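# Place the part on the cabinet rack

## Task

Place the part onto the cabinet's rack, then release it and move the gripper away from it.

## Robot and tools

Robot: two arms, left_arm and right_arm, each with six joints plus a parallel gripper. Wherever values are listed by joint, the order is always waist, shoulder, elbow, wrist pitch, wrist yaw, wrist roll. Stated joint ranges (rad), identical for both arms: waist -2.618 to 3.054, shoulder 0.000 to 3.142, elbow 0.000 to 3.142, wrist pitch -1.571 to 1.571, wrist yaw -1.571 to 1.571, wrist roll -2.094 to 2.094. The true end of each joint may sit up to 0.036 rad either side of these.

Frame: one shared scene frame. Origin on the table surface midway between the arms; +z up; +x outward across the table; left_arm sits toward +y. The arm names do not correspond to image sides. A gripper's fingers point along its own +z and close along its own y. The reported end_effector_position is the point between the finger pads, roughly 1 cm short of the tips, and it grows less accurate the farther the arm reaches.

Row format (used by both motion tools): 14 numbers, each in [-1, 1]. First left_arm: six joint offsets then its gripper opening; then right_arm in the same seven-number layout. Always send all 14 even if one arm stays still. Joint entries are scaled offsets, not absolute angles: 1.0 equals 1.202 rad for waist, 1.258 shoulder, 1.238 elbow, 2.073 wrist pitch, 2.022 for both wrist yaw and wrist roll. The opening entry is absolute: +1 fully open, -1 shut.

execute_actions(actions): actions is a list of up to 15 actions; each action is a table of up to 15 rows; each row runs for one 1/30 s control step. An action always lasts 15 steps (0.5 s); if it has fewer rows, its final row repeats. Offsets in every row of an action are counted from the joint angles at that action's start, not from the previous row; for a call's first action that means the angles in the latest reported result. An empty list simply returns the current state and images. If a row would push a joint more than 0.036 rad beyond its range (judged from the action's starting angles), that action is rejected for both arms; a malformed action, or a first action failing this test, rejects the entire call with no motion. Requests past a joint's real end are clipped there, and the result may print "joint sent to its limit" (its absence proves nothing).

move(target, speed, blocking): target is a single 14-number row; its offsets are measured from the "Joint positions" of the latest result that showed them, regardless of where the arm is when the move begins. Finger values take effect immediately. All joints of both arms travel synchronized so they finish together, which makes the gripper trace a curve; no obstacle or arm-to-arm avoidance is done. speed (0.01 to 2 rad/s, default 0.5) caps the joint with the longest travel; total path time is clamped between 0.5 and 10 s, so very long moves stop short. Faster moves hit harder, and aiming beyond a contact presses harder. blocking=false returns after 0.5 s while motion continues; before any further execute_actions or move, call wait (e.g. wait(0)) until a result shows it ended, or call stop. The extra "move:" line reports the ending (done, off_target, moving, held, fault), limits=held or limits=none, and the joint farthest from its target for each arm.

wait(seconds): 0 to 10; the arms keep their last command and a running move carries on. stop(): brakes the current move; fast motion needs room to decelerate; fingers continue. zoom_image(camera, region): camera is cam_high, cam_low, cam_left_wrist or cam_right_wrist (each 504x504); region is [x0, y0, x1, y1] in pixels from the top-left, no bigger than 504 by 504. finished_scene(scene): pass the current scene's number; it is final, so call it only once the part rests on the rack, the gripper is open and the arm has backed away.

Result contents: a state line with each gripper's position (m) and quaternion (w, x, y, z); "Joint positions" and "Joint velocities" per arm (rad, rad/s) followed by the finger-pad gap (m, m/s; 0.094 m means fully open); "Joint targets", the angles currently being driven toward; grip_measured, the measured opening on the command scale; per-step joint readings after execute_actions, where HELD plus an arm label means that arm's row was partly held back; "joint command not followed" when the clearance check altered targets; FAULT, MOTOR HOT and OVER-TEMPERATURE FAULT lines.

Motion limits: each step, a joint's target may lead its measured angle by at most 0.202 (waist), 0.258 (shoulder), 0.238 (elbow), 0.573 (wrist pitch) or 0.522 (wrist yaw and roll) rad, and targets are scaled back if they would put the gripper over 70 mm from where it is; large changes therefore need several actions. Arms sag under all-zero offsets, so re-send offsets that return them to the desired angles, increasing them while a joint keeps falling short.

Gripping: to hold, command an opening below grip_measured; about 0.03 below is firm, less is gentler. Readings may be off by around 1 mm per gripper. Pads exert roughly 50 to 62 N each, less on very thin parts. Expect occasional tugs on a held part or nudges to loose objects.

Avoid: letting the arms collide or press on each other, knocking anything off the table, dropping the part, slamming or shoving hard. Holding loads heats motors: warning at 75 °C, the arm is halted for 10 s at 90 °C, and at 100 °C it goes limp and falls. The robot keeps its last command while you are composing a reply.

Each tool is called after "Call:" by a JSON object that holds its "op" and its "data".

## Session

Call:
{"op": "execute_actions", "data": {"actions": []}}

Scene clock: 0.00 s.
left_arm: end_effector_position=(+0.2573, +0.0211, +0.3345) grip_measured=+1.000 end_effector_quat_wxyz=(+0.628, +0.731, +0.195, -0.183) | right_arm: end_effector_position=(+0.2131, -0.5281, +0.2420) grip_measured=+1.000 end_effector_quat_wxyz=(+0.729, +0.047, +0.648, -0.218)
Joint names: [waist, shoulder, elbow, wrist pitch, wrist yaw, wrist roll]
Joint positions: left_arm=[-0.057  1.413  1.29  -0.642  1.36   1.78   0.094] | right_arm=[-0.971  0.569  0.086  0.681 -0.65  -0.097  0.094]
Joint velocities: left_arm=[-0.012 -0.002  0.002  0.066  0.037  0.051  0.   ] | right_arm=[-0.002 -0.012 -0.002 -0.037 -0.037  0.022  0.   ]
Motor temperatures (°C, as the motors report them): left_arm=[27 26 27 25 28 26] | right_arm=[28 28 26 28 28 26]
Joint targets: left_arm=[-0.057 1.406 1.299 -0.651 1.371 1.776] | right_arm=[-0.971 0.564 0.099 0.686 -0.648 -0.096]

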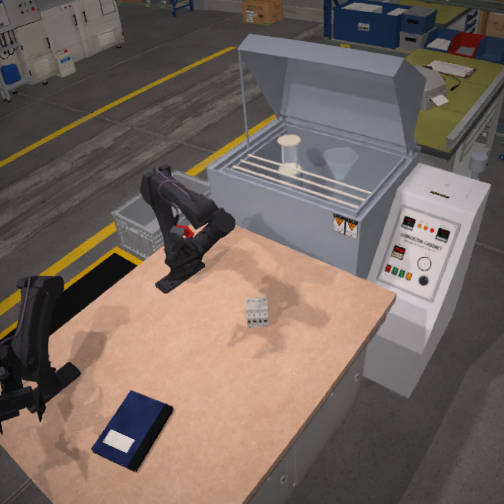

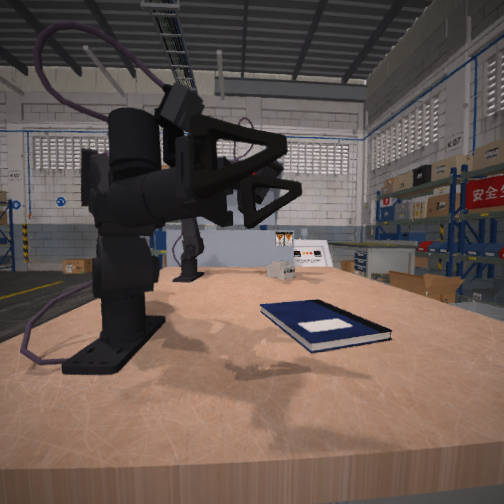

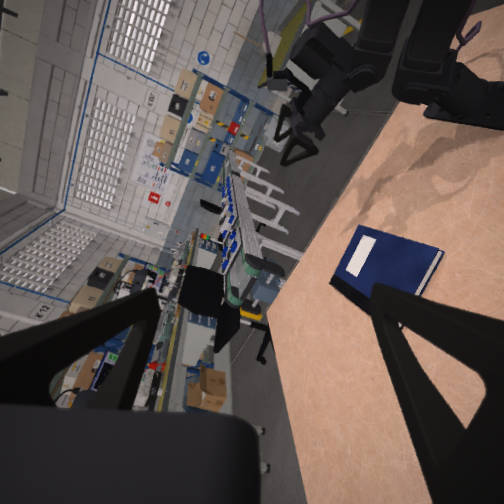

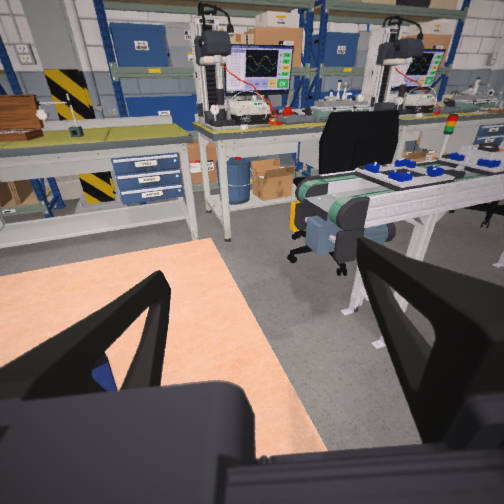

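Call:
{"op": "move", "data": {"target": [0,0,0,-0.3,-0.6726,-0.88,1,0,0,0,0,0,0,1], "speed": 1.2}}

Call:
{"op": "zoom_image", "data": {"camera": "cam_high", "region": [180,100,440,350]}}

Scene clock: 7.70 s.
left_arm: end_effector_position=(+0.2583, +0.1957, +0.1652) grip_measured=+1.000 end_effector_quat_wxyz=(+0.097, +0.092, +0.991, -0.014) | right_arm: end_effector_position=(+0.2131, -0.5281, +0.2420) grip_measured=+1.000 end_effector_quat_wxyz=(+0.729, +0.047, +0.648, -0.218)
Joint names: [waist, shoulder, elbow, wrist pitch, wrist yaw, wrist roll]
Joint positions: left_arm=[-0.057  1.413  1.29  -1.253  0.012  0.008  0.094] | right_arm=[-0.971  0.569  0.086  0.681 -0.65  -0.097  0.094]
Joint velocities: left_arm=[-0.012 -0.007  0.002 -0.022  0.037 -0.051  0.   ] | right_arm=[-0.022  0.002 -0.002 -0.051 -0.007  0.081  0.   ]
Motor temperatures (°C, as the motors report them): left_arm=[27 27 27 26 28 26] | right_arm=[28 28 27 30 28 26]
Joint targets: left_arm=[-0.057 1.413 1.290 -1.264 0.000 0.000] | right_arm=[-0.971 0.569 0.086 0.681 -0.650 -0.097]
move: done; limits=none; left_arm: farthest joint: the wrist yaw, 0.012 radians from its target (1.360 radians at the start); right_arm: farthest joint: the waist, 0.000 radians from its target (0.000 radians at the start)

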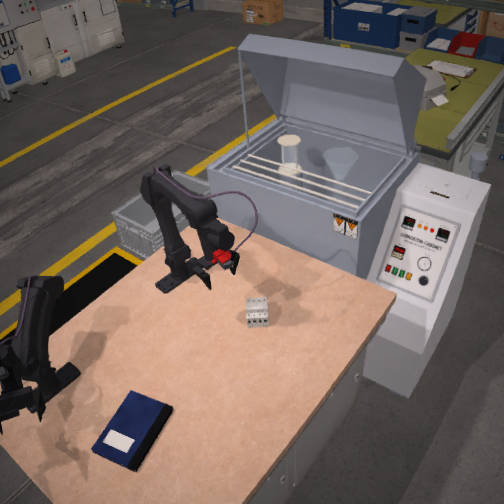

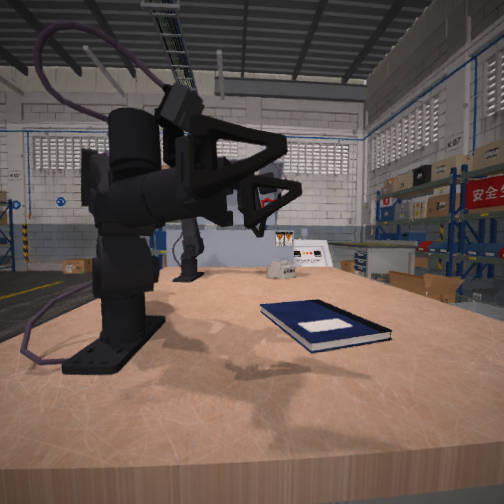

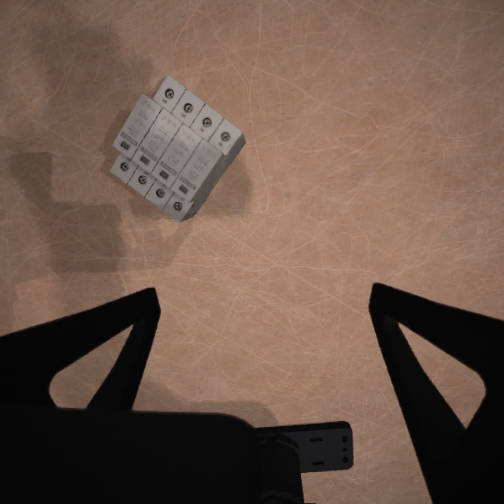

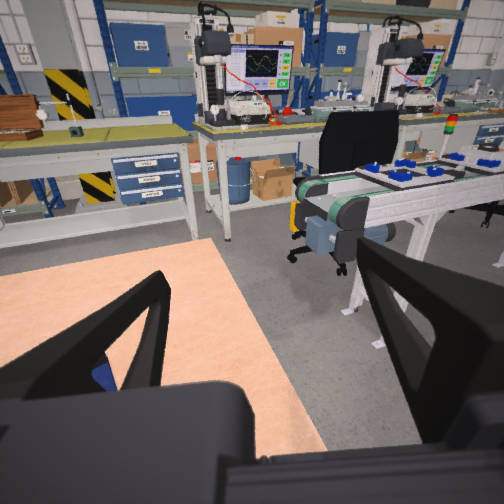

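Region (180, 100, 440, 350) of cam_high's 504x504 image, scaled by 1.938, with more detail than that image has; it fills the top 485 rows of this view, and the rest is white.

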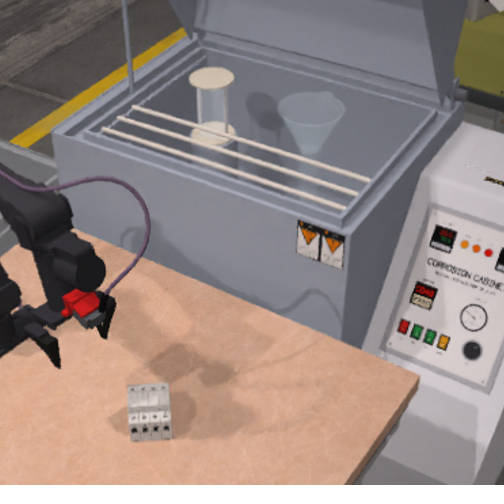

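Call:
{"op": "move", "data": {"target": [0.155,0.443,0.509,-0.129,0,0.35,1,0,0,0,0,0,0,1], "speed": 0.8}}

Scene clock: 17.97 s.
left_arm: end_effector_position=(+0.3536, +0.2467, +0.1530) grip_measured=+1.000 end_effector_quat_wxyz=(-0.006, +0.343, +0.939, -0.009) | right_arm: end_effector_position=(+0.2131, -0.5281, +0.2420) grip_measured=+1.000 end_effector_quat_wxyz=(+0.729, +0.047, +0.648, -0.218)
Joint names: [waist, shoulder, elbow, wrist pitch, wrist yaw, wrist roll]
Joint positions: left_arm=[ 0.125  1.974  1.893 -1.507  0.012  0.708  0.094] | right_arm=[-0.971  0.569  0.086  0.681 -0.65  -0.097  0.094]
Joint velocities: left_arm=[-0.002 -0.017  0.007 -0.037  0.022  0.022  0.   ] | right_arm=[-0.002 -0.007  0.007  0.007  0.007 -0.007  0.   ]
Motor temperatures (°C, as the motors report them): left_arm=[27 27 28 26 28 26] | right_arm=[28 28 27 31 28 26]
Joint targets: left_arm=[0.129 1.970 1.921 -1.520 0.012 0.716] | right_arm=[-0.971 0.569 0.086 0.681 -0.650 -0.097]
move: off_target (left_arm); limits=none; left_arm: farthest joint: the elbow, 0.028 radians from its target (0.630 radians at the start); right_arm: farthest joint: the waist, 0.000 radians from its target (0.000 radians at the start)

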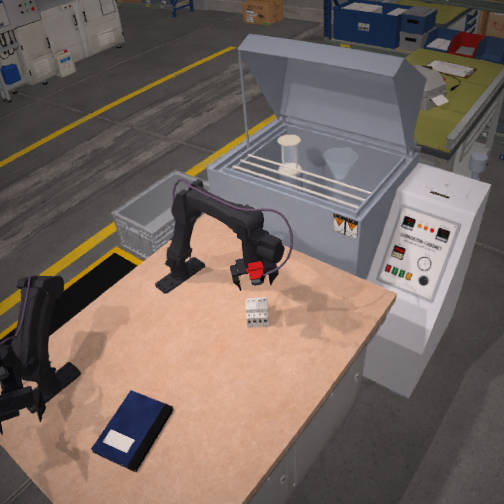

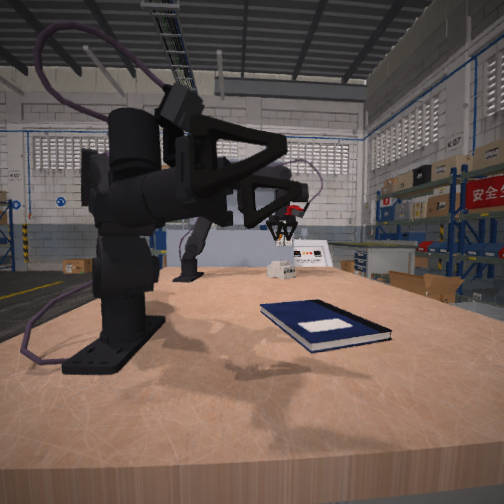

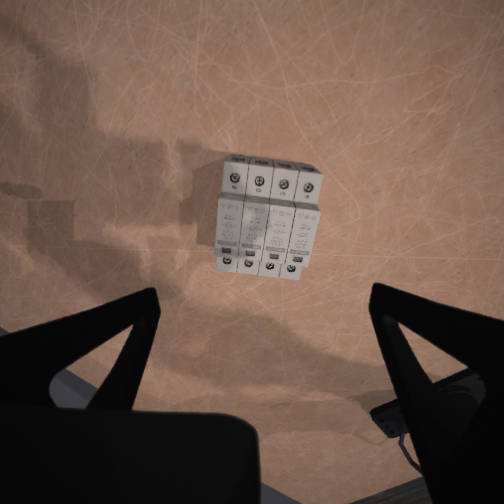

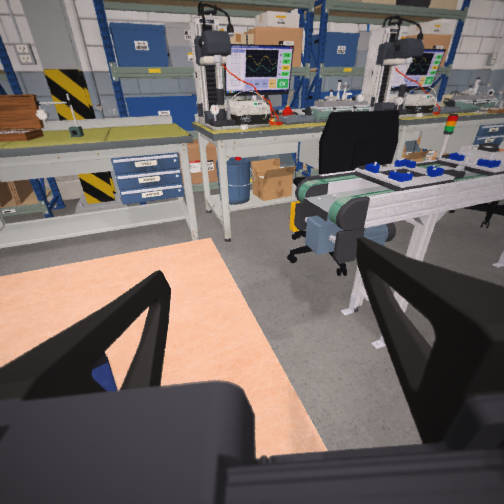

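Call:
{"op": "move", "data": {"target": [0.133,-0.18,-0.41,0.272,0.157,0.098,1,0,0,0,0,0,0,1], "speed": 0.7}}

Scene clock: 32.83 s.
left_arm: end_effector_position=(+0.3687, +0.2536, +0.1099) grip_measured=+1.000 end_effector_quat_wxyz=(+0.180, +0.370, +0.908, -0.072) | right_arm: end_effector_position=(+0.2131, -0.5281, +0.2420) grip_measured=+1.000 end_effector_quat_wxyz=(+0.729, +0.047, +0.648, -0.218)
Joint names: [waist, shoulder, elbow, wrist pitch, wrist yaw, wrist roll]
Joint positions: left_arm=[ 0.28   1.77   1.394 -0.953  0.31   0.899  0.094] | right_arm=[-0.971  0.569  0.086  0.681 -0.65  -0.097  0.094]
Joint velocities: left_arm=[-0.022 -0.007 -0.012 -0.007  0.037  0.051  0.   ] | right_arm=[ 0.002  0.002  0.002 -0.081 -0.022 -0.007  0.   ]
Motor temperatures (°C, as the motors report them): left_arm=[27 29 29 26 28 26] | right_arm=[28 28 28 32 28 26]
Joint targets: left_arm=[0.285 1.748 1.385 -0.944 0.329 0.906] | right_arm=[-0.971 0.569 0.086 0.681 -0.650 -0.097]
move: off_target (left_arm); limits=none; left_arm: farthest joint: the shoulder, 0.023 radians from its target (0.226 radians at the start); right_arm: farthest joint: the waist, 0.000 radians from its target (0.000 radians at the start)

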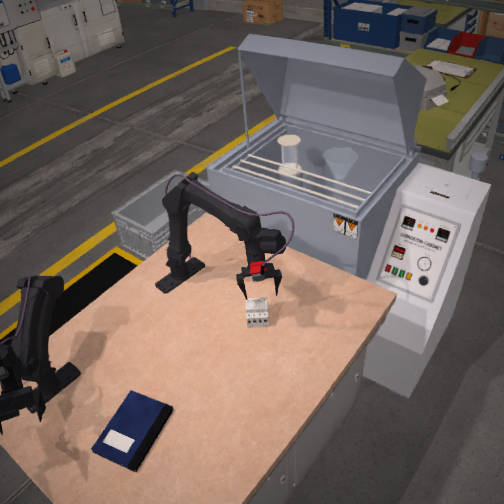

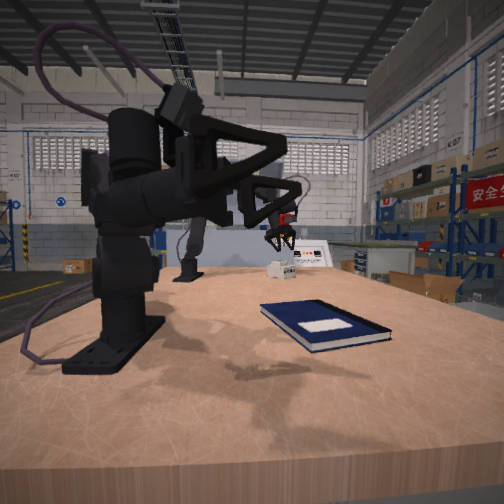

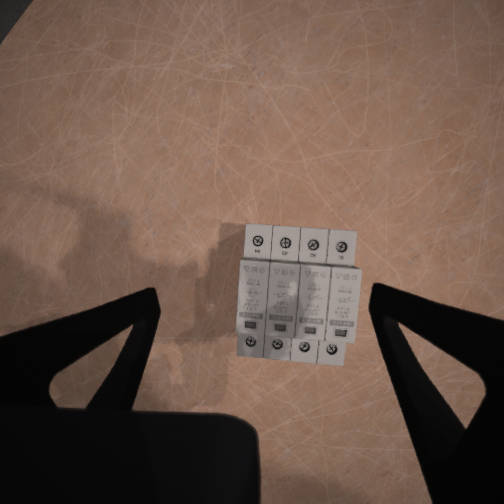

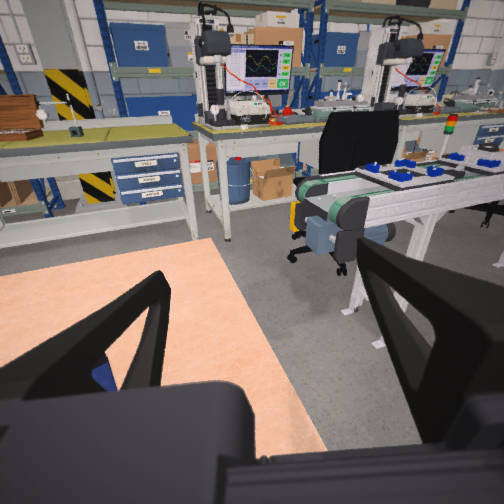

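Call:
{"op": "move", "data": {"target": [-0.033,-0.067,-0.149,0.059,0.009,0.018,1,0,0,0,0,0,0,1], "speed": 0.4}}

Scene clock: 39.67 s.
left_arm: end_effector_position=(+0.3473, +0.2383, +0.0844) grip_measured=+1.000 end_effector_quat_wxyz=(+0.180, +0.398, +0.897, -0.073) | right_arm: end_effector_position=(+0.2131, -0.5281, +0.2420) grip_measured=+1.000 end_effector_quat_wxyz=(+0.729, +0.047, +0.648, -0.218)
Joint names: [waist, shoulder, elbow, wrist pitch, wrist yaw, wrist roll]
Joint positions: left_arm=[ 0.247  1.709  1.218 -0.84   0.31   0.928  0.094] | right_arm=[-0.971  0.569  0.086  0.681 -0.65  -0.097  0.094]
Joint velocities: left_arm=[ 0.017 -0.007  0.017 -0.007 -0.066 -0.095  0.   ] | right_arm=[ 0.007 -0.032 -0.007 -0.037 -0.022 -0.022  0.   ]
Motor temperatures (°C, as the motors report them): left_arm=[27 29 28 26 28 26] | right_arm=[28 28 28 32 28 26]
Joint targets: left_arm=[0.241 1.686 1.209 -0.830 0.328 0.935] | right_arm=[-0.971 0.569 0.086 0.681 -0.650 -0.097]
move: off_target (left_arm); limits=none; left_arm: farthest joint: the shoulder, 0.023 radians from its target (0.085 radians at the start); right_arm: farthest joint: the waist, 0.000 radians from its target (0.000 radians at the start)

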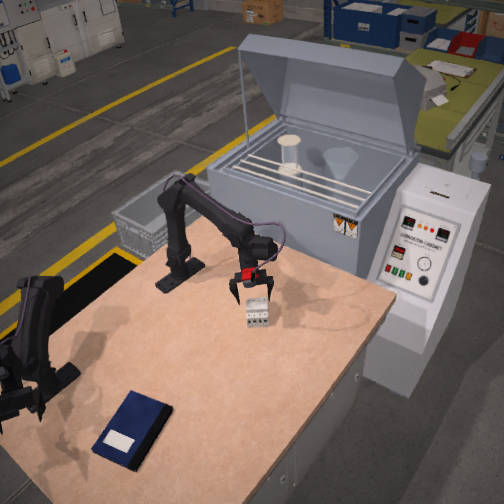

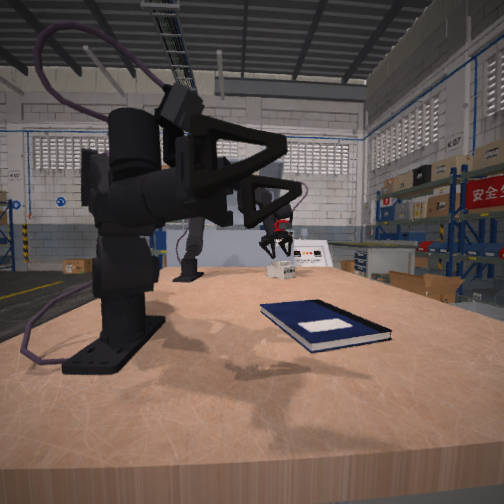

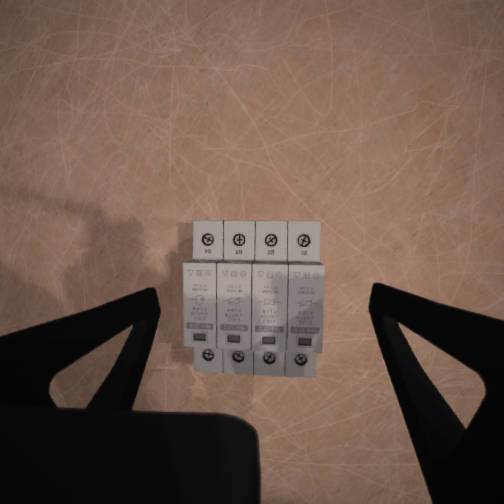

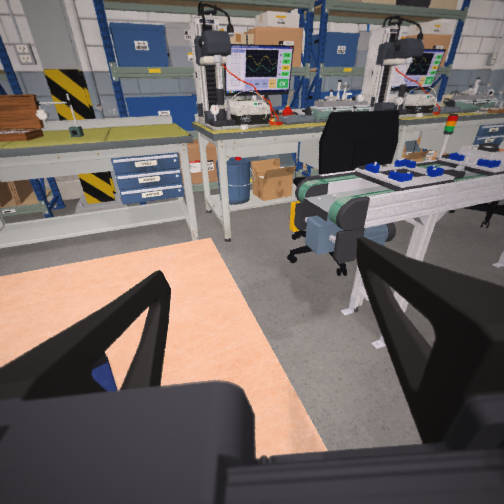

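Call:
{"op": "move", "data": {"target": [0,0.068,-0.101,0.102,0.009,0.005,1,0,0,0,0,0,0,1], "speed": 0.3}}

Scene clock: 43.73 s.
left_arm: end_effector_position=(+0.3519, +0.2389, +0.0330) grip_measured=+1.000 end_effector_quat_wxyz=(+0.180, +0.400, +0.896, -0.072) | right_arm: end_effector_position=(+0.2131, -0.5281, +0.2420) grip_measured=+1.000 end_effector_quat_wxyz=(+0.729, +0.047, +0.648, -0.218)
Joint names: [waist, shoulder, elbow, wrist pitch, wrist yaw, wrist roll]
Joint positions: left_arm=[ 0.247  1.793  1.101 -0.637  0.31   0.931  0.094] | right_arm=[-0.971  0.569  0.086  0.681 -0.65  -0.097  0.094]
Joint velocities: left_arm=[-0.007 -0.012 -0.022 -0.081  0.007  0.037  0.   ] | right_arm=[ 0.007 -0.002  0.007 -0.007  0.022 -0.066  0.   ]
Motor temperatures (°C, as the motors report them): left_arm=[27 29 28 26 28 26] | right_arm=[28 28 28 33 28 26]
Joint targets: left_arm=[0.247 1.794 1.093 -0.628 0.328 0.938] | right_arm=[-0.971 0.569 0.086 0.681 -0.650 -0.097]
move: done; limits=none; left_arm: farthest joint: the wrist yaw, 0.018 radians from its target (0.018 radians at the start); right_arm: farthest joint: the waist, 0.000 radians from its target (0.000 radians at the start)

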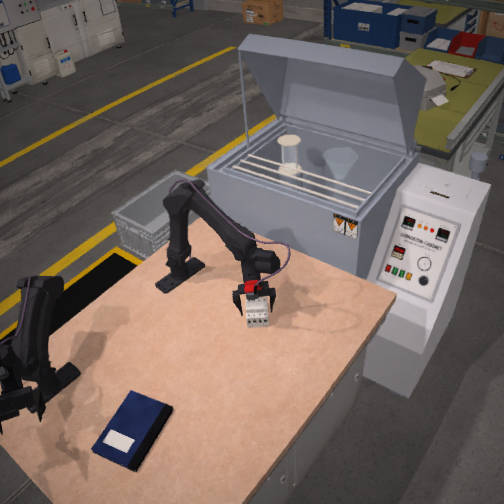

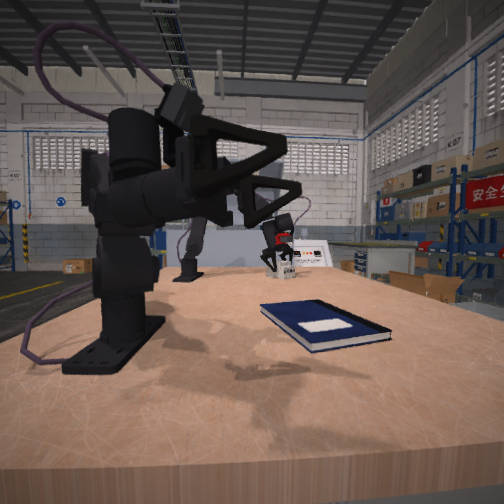

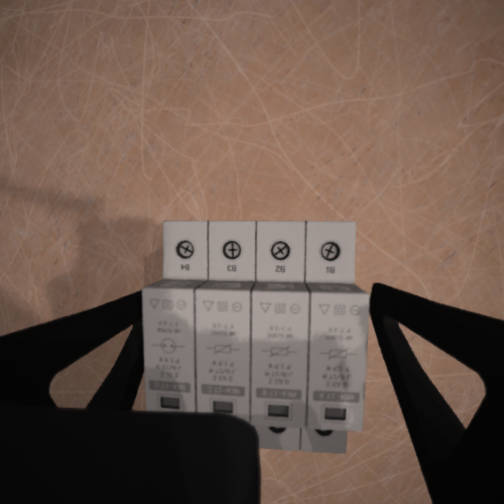

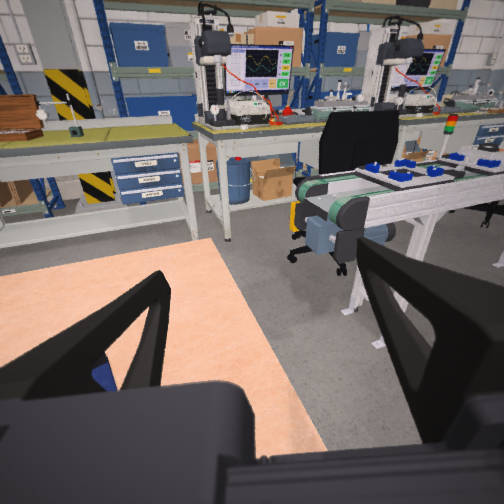

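Call:
{"op": "move", "data": {"target": [0,0,0,0,0,0,0.46,0,0,0,0,0,0,1]}}

Scene clock: 45.87 s.
left_arm: end_effector_position=(+0.3526, +0.2395, +0.0330) grip_measured=+0.539 end_effector_quat_wxyz=(+0.181, +0.400, +0.896, -0.070) | right_arm: end_effector_position=(+0.2131, -0.5281, +0.2420) grip_measured=+1.000 end_effector_quat_wxyz=(+0.729, +0.047, +0.648, -0.218)
Joint names: [waist, shoulder, elbow, wrist pitch, wrist yaw, wrist roll]
Joint positions: left_arm=[ 0.247  1.793  1.101 -0.634  0.307  0.931  0.072] | right_arm=[-0.971  0.569  0.086  0.681 -0.65  -0.097  0.094]
Joint velocities: left_arm=[-0.027  0.002 -0.022 -0.11   0.007 -0.022 -0.   ] | right_arm=[-0.002 -0.027  0.007  0.007  0.051 -0.051  0.   ]
Motor temperatures (°C, as the motors report them): left_arm=[27 29 28 26 28 26] | right_arm=[28 28 28 33 28 26]
Joint targets: left_arm=[0.247 1.793 1.101 -0.637 0.310 0.931] | right_arm=[-0.971 0.569 0.086 0.681 -0.650 -0.097]
move: done; limits=none; left_arm: farthest joint: the wrist pitch, 0.003 radians from its target (0.000 radians at the start); right_arm: farthest joint: the waist, 0.000 radians from its target (0.000 radians at the start)

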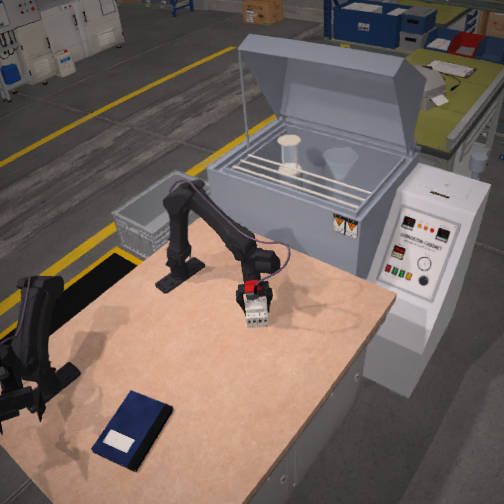

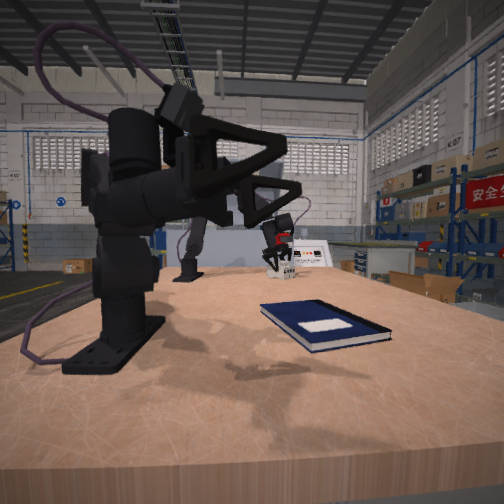

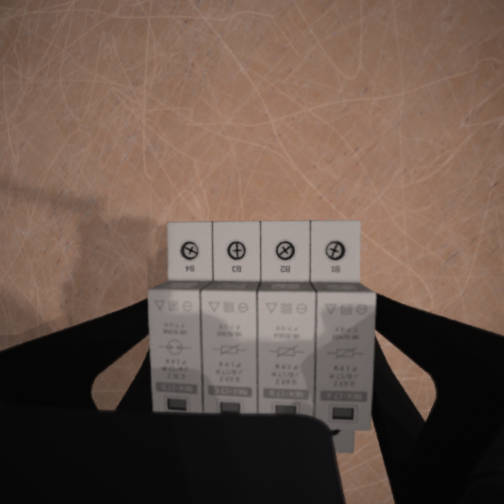

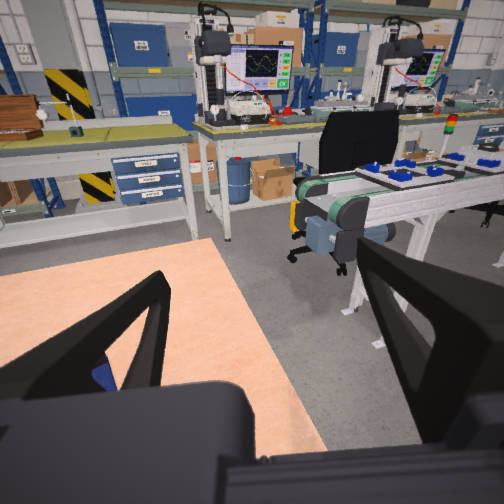

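Call:
{"op": "move", "data": {"target": [0,-0.09,0.87,-0.39,-0.157,-0.465,0.49,0,0,0,0,0,0,1], "speed": 0.7}}

Call:
{"op": "move", "data": {"target": [1,0,0.02,0,0,0,0.49,0,0,0,0,0,0,1], "speed": 0.7}}

Scene clock: 51.33 s.
left_arm: end_effector_position=(+0.3586, +0.2945, +0.3240) grip_measured=+0.540 end_effector_quat_wxyz=(+0.260, -0.063, +0.963, +0.016) | right_arm: end_effector_position=(+0.2131, -0.5281, +0.2420) grip_measured=+1.000 end_effector_quat_wxyz=(+0.729, +0.047, +0.648, -0.218)
Joint names: [waist, shoulder, elbow, wrist pitch, wrist yaw, wrist roll]
Joint positions: left_arm=[ 0.247  1.703  2.142 -1.482  0.001 -0.001  0.072] | right_arm=[-0.971  0.569  0.086  0.681 -0.65  -0.097  0.094]
Joint velocities: left_arm=[-0.012 -0.012  0.007 -0.022 -0.007 -0.022 -0.002] | right_arm=[ 0.017  0.002 -0.012 -0.081 -0.037  0.051  0.   ]
Motor temperatures (°C, as the motors report them): left_arm=[27 29 29 26 28 26] | right_arm=[28 28 28 33 28 26]
Joint targets: left_arm=[0.247 1.680 2.178 -1.443 -0.010 -0.009] | right_arm=[-0.971 0.569 0.086 0.681 -0.650 -0.097]
move: off_target (left_arm); limits=none; left_arm: farthest joint: the wrist pitch, 0.039 radians from its target (0.808 radians at the start); right_arm: farthest joint: the waist, 0.000 radians from its target (0.000 radians at the start)

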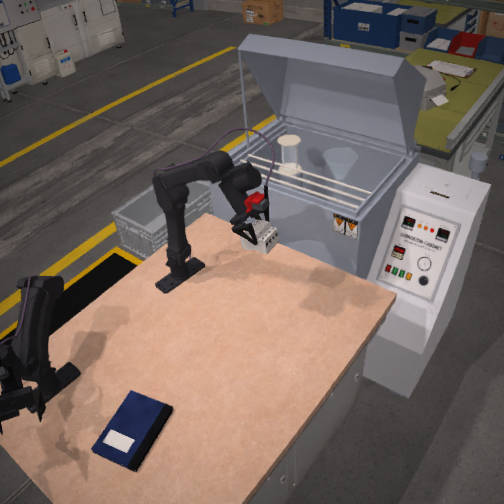

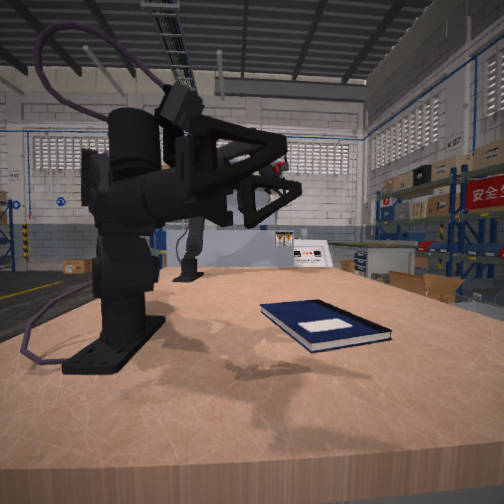

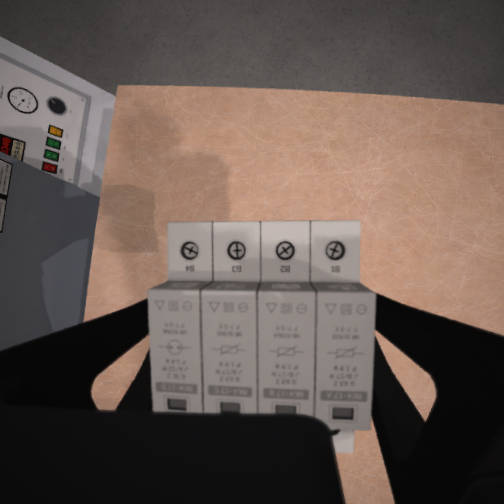

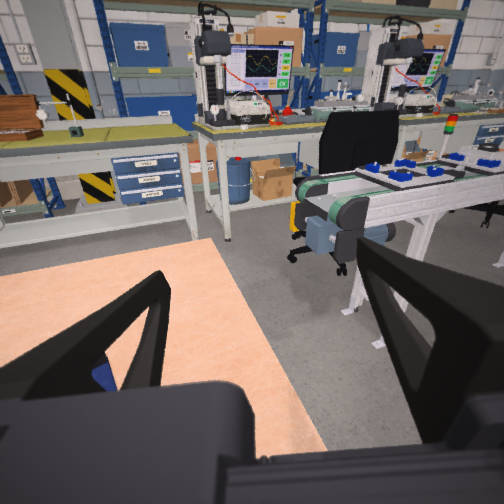

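Scene clock: 53.50 s.
left_arm: end_effector_position=(+0.0704, +0.6074, +0.3140) grip_measured=+0.541 end_effector_quat_wxyz=(+0.184, -0.603, +0.762, +0.149) | right_arm: end_effector_position=(+0.2131, -0.5281, +0.2420) grip_measured=+1.000 end_effector_quat_wxyz=(+0.729, +0.047, +0.648, -0.218)
Joint names: [waist, shoulder, elbow, wrist pitch, wrist yaw, wrist roll]
Joint positions: left_arm=[ 1.453  1.72   2.142 -1.515 -0.007 -0.001  0.072] | right_arm=[-0.971  0.569  0.086  0.681 -0.65  -0.097  0.094]
Joint velocities: left_arm=[-0.007 -0.027 -0.002 -0.022 -0.066 -0.022 -0.001] | right_arm=[-0.007 -0.002 -0.012 -0.037  0.022 -0.037  0.   ]
Motor temperatures (°C, as the motors report them): left_arm=[27 29 29 27 28 26] | right_arm=[28 28 28 33 28 26]
Joint targets: left_arm=[1.449 1.703 2.166 -1.482 0.001 -0.001] | right_arm=[-0.971 0.569 0.086 0.681 -0.650 -0.097]
move: off_target (left_arm); limits=none; left_arm: farthest joint: the wrist pitch, 0.033 radians from its target (0.000 radians at the start); right_arm: farthest joint: the waist, 0.000 radians from its target (0.000 radians at the start)

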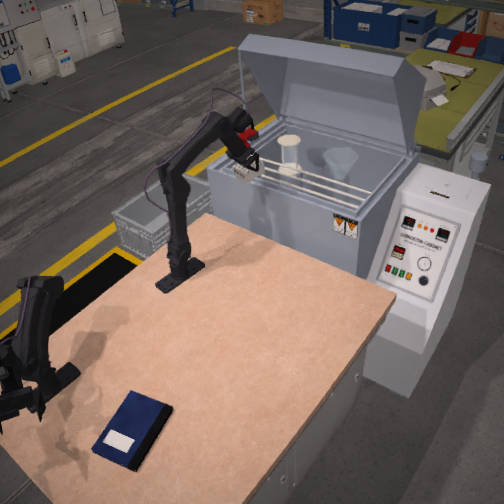

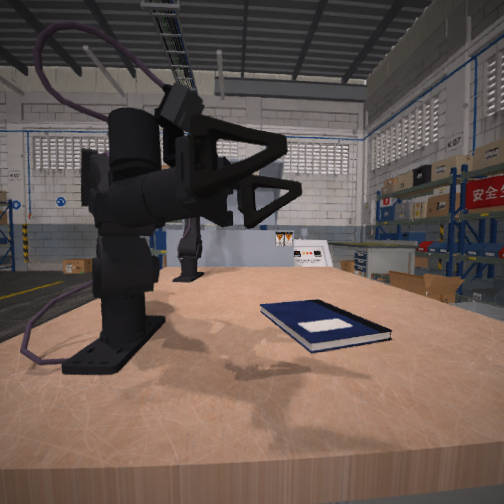

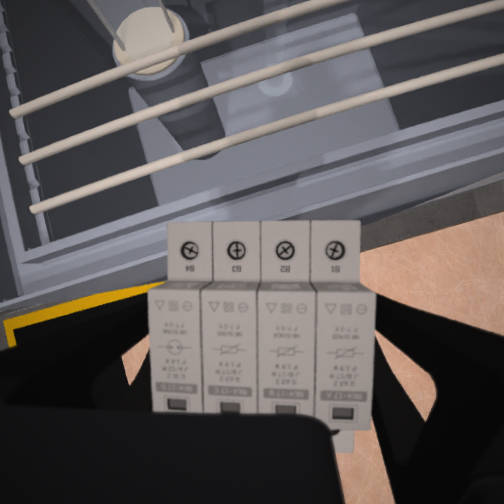

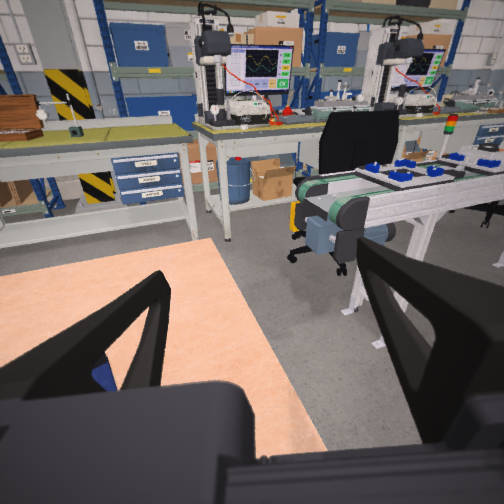

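Call:
{"op": "move", "data": {"target": [0.1,0.19,0.045,0.225,0,0,0.49,0,0,0,0,0,0,1], "speed": 0.4}}

Scene clock: 61.63 s.
left_arm: end_effector_position=(+0.0436, +0.7442, +0.2550) grip_measured=+0.541 end_effector_quat_wxyz=(-0.224, +0.634, -0.712, -0.203) | right_arm: end_effector_position=(+0.2131, -0.5281, +0.2420) grip_measured=+1.000 end_effector_quat_wxyz=(+0.729, +0.047, +0.648, -0.218)
Joint names: [waist, shoulder, elbow, wrist pitch, wrist yaw, wrist roll]
Joint positions: left_arm=[ 1.569  1.989  2.149 -1.118 -0.007 -0.001  0.072] | right_arm=[-0.971  0.569  0.086  0.681 -0.65  -0.097  0.094]
Joint velocities: left_arm=[-0.007 -0.012 -0.002 -0.066  0.007 -0.066 -0.   ] | right_arm=[-0.002 -0.002 -0.002 -0.022 -0.037 -0.007  0.   ]
Motor temperatures (°C, as the motors report them): left_arm=[27 29 29 28 28 26] | right_arm=[28 28 28 33 28 26]
Joint targets: left_arm=[1.574 1.959 2.197 -1.049 -0.007 -0.001] | right_arm=[-0.971 0.569 0.086 0.681 -0.650 -0.097]
move: off_target (left_arm); limits=none; left_arm: farthest joint: the wrist pitch, 0.069 radians from its target (0.467 radians at the start); right_arm: farthest joint: the waist, 0.000 radians from its target (0.000 radians at the start)

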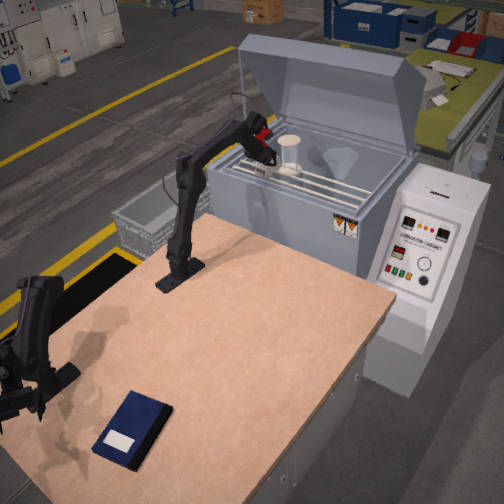

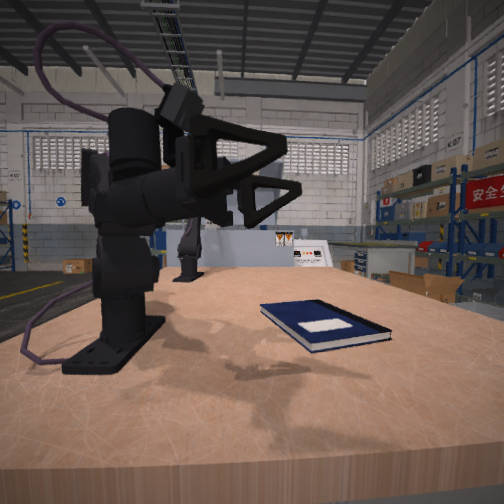

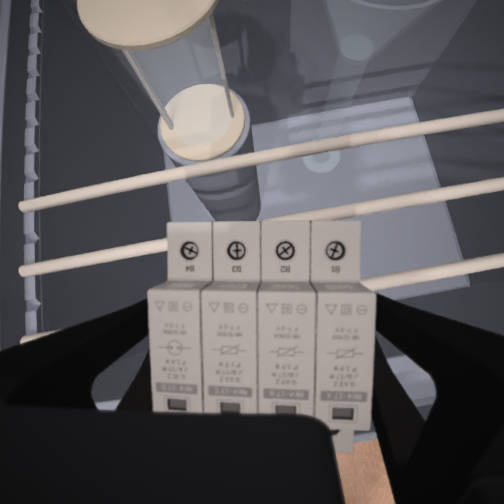

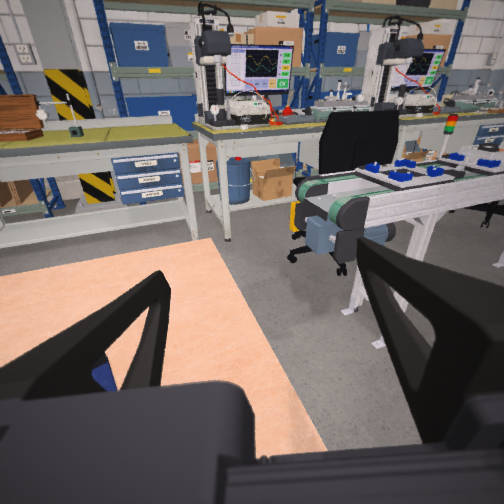

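Call:
{"op": "move", "data": {"target": [0,0.17,0.255,-0.035,0,0,0.49,0,0,0,0,0,0,1], "speed": 0.25}}

Call:
{"op": "zoom_image", "data": {"camera": "cam_high", "region": [210,100,330,220]}}

Scene clock: 71.27 s.
left_arm: end_effector_position=(+0.0473, +0.7782, +0.2239) grip_measured=+0.536 end_effector_quat_wxyz=(-0.199, +0.640, -0.720, -0.182) | right_arm: end_effector_position=(+0.2131, -0.5281, +0.2420) grip_measured=+1.000 end_effector_quat_wxyz=(+0.729, +0.047, +0.648, -0.218)
Joint names: [waist, shoulder, elbow, wrist pitch, wrist yaw, wrist roll]
Joint positions: left_arm=[ 1.569  2.22   2.419 -1.224 -0.009  0.     0.072] | right_arm=[-0.971  0.569  0.086  0.681 -0.65  -0.097  0.094]
Joint velocities: left_arm=[-0.002 -0.012  0.002 -0.007  0.066  0.081 -0.   ] | right_arm=[-0.012  0.017 -0.002 -0.095 -0.037 -0.066  0.   ]
Motor temperatures (°C, as the motors report them): left_arm=[27 31 30 30 28 26] | right_arm=[28 28 28 34 28 26]
Joint targets: left_arm=[1.569 2.203 2.465 -1.190 -0.006 -0.001] | right_arm=[-0.971 0.569 0.086 0.681 -0.650 -0.097]
move: off_target (left_arm); limits=none; left_arm: farthest joint: the elbow, 0.045 radians from its target (0.315 radians at the start); right_arm: farthest joint: the waist, 0.000 radians from its target (0.000 radians at the start)

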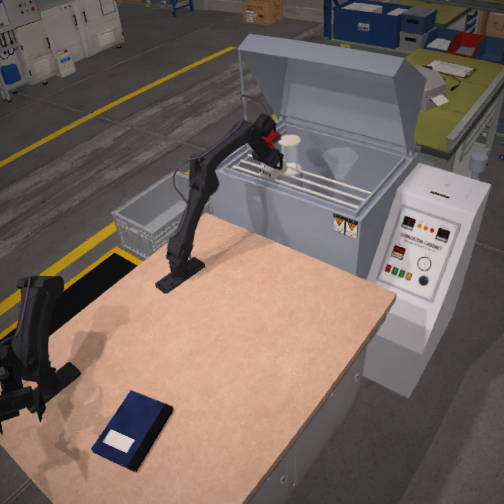

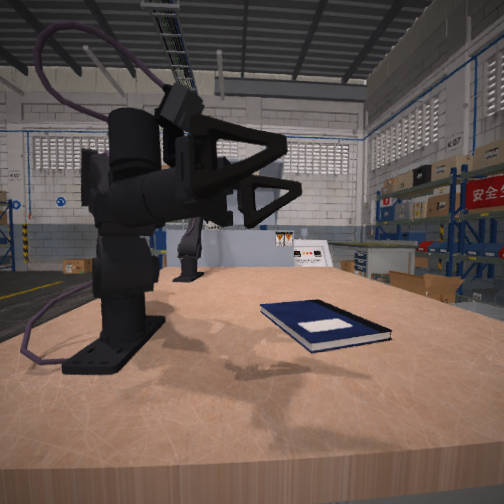

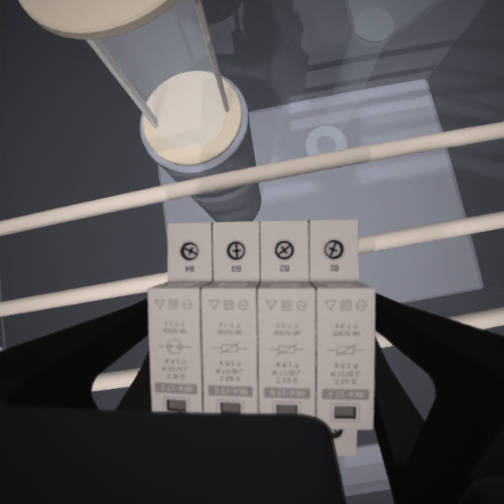

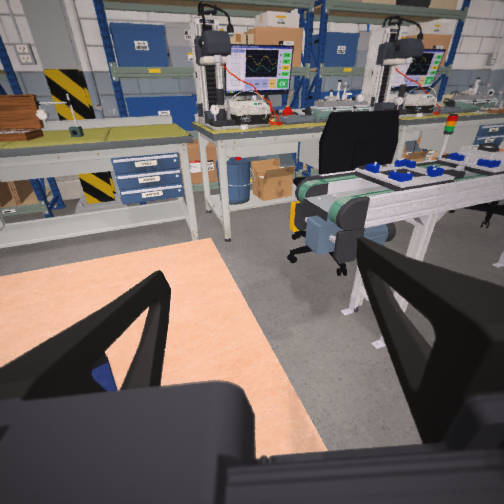

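Region (210, 100, 330, 220) of cam_high's 504x504 image, scaled by 4.200, with more detail than that image has.

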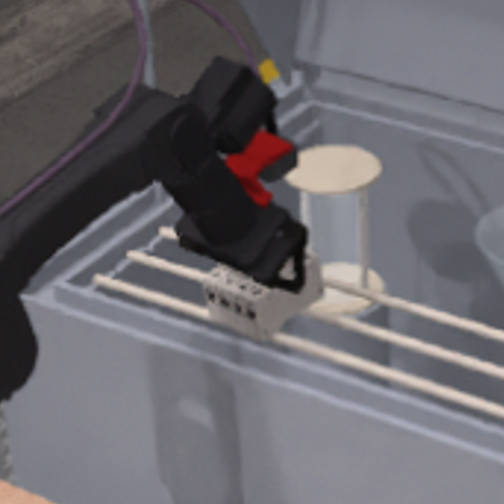

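Call:
{"op": "move", "data": {"target": [0,0.075,0.18,-0.052,0,0,0.49,0,0,0,0,0,0,1], "speed": 0.15}}

Call:
{"op": "zoom_image", "data": {"camera": "cam_high", "region": [210,100,330,220]}}

Scene clock: 77.80 s.
left_arm: end_effector_position=(+0.0474, +0.7796, +0.2218) grip_measured=+0.536 end_effector_quat_wxyz=(-0.184, +0.643, -0.724, -0.170) | right_arm: end_effector_position=(+0.2131, -0.5281, +0.2420) grip_measured=+1.000 end_effector_quat_wxyz=(+0.729, +0.047, +0.648, -0.218)
Joint names: [waist, shoulder, elbow, wrist pitch, wrist yaw, wrist roll]
Joint positions: left_arm=[ 1.569  2.319  2.606 -1.351 -0.01   0.001  0.072] | right_arm=[-0.971  0.569  0.086  0.681 -0.65  -0.097  0.094]
Joint velocities: left_arm=[-0.002 -0.007  0.002 -0.022 -0.066  0.007 -0.001] | right_arm=[-0.017  0.012 -0.002  0.066 -0.037 -0.051  0.   ]
Motor temperatures (°C, as the motors report them): left_arm=[27 31 30 30 28 26] | right_arm=[28 28 28 34 28 26]
Joint targets: left_arm=[1.569 2.314 2.642 -1.332 -0.009 0.000] | right_arm=[-0.971 0.569 0.086 0.681 -0.650 -0.097]
move: off_target (left_arm); limits=none; left_arm: farthest joint: the elbow, 0.036 radians from its target (0.222 radians at the start); right_arm: farthest joint: the waist, 0.000 radians from its target (0.000 radians at the start)

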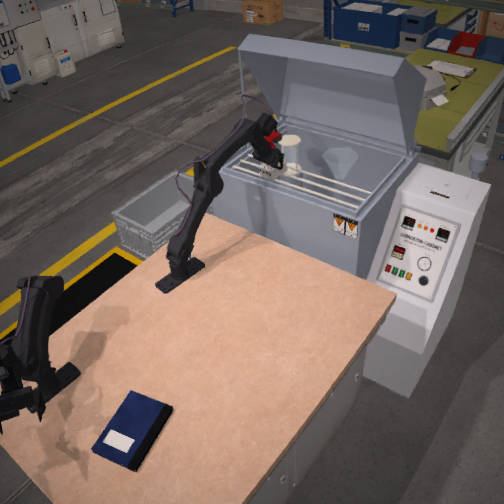

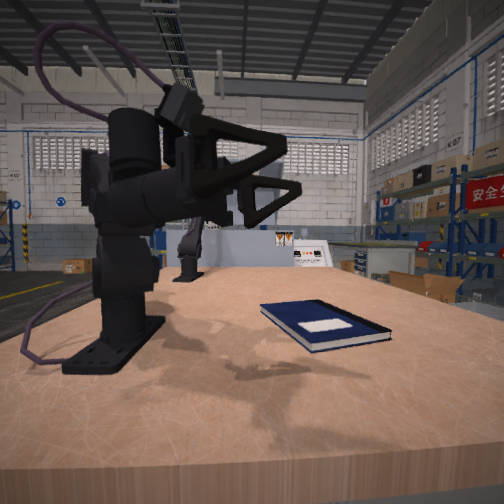

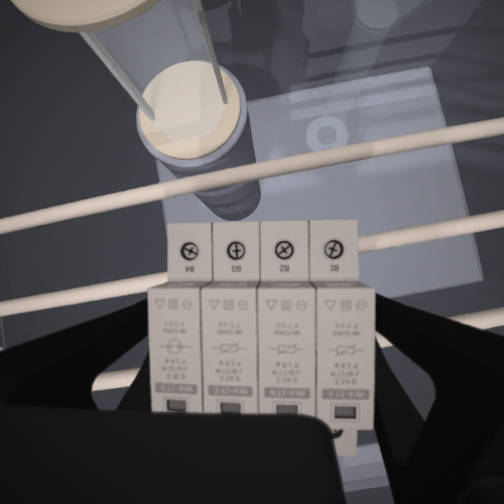

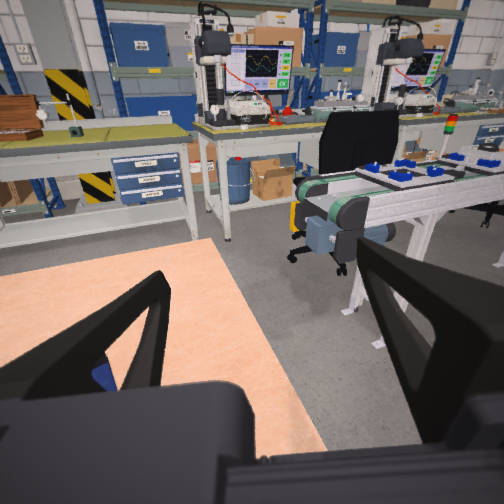

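Region (210, 100, 330, 220) of cam_high's 504x504 image, scaled by 4.200, with more detail than that image has.

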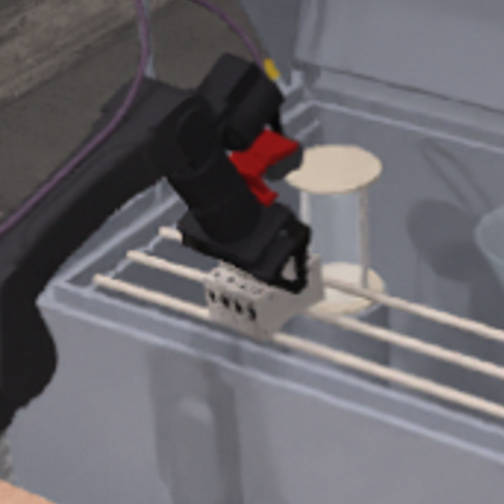

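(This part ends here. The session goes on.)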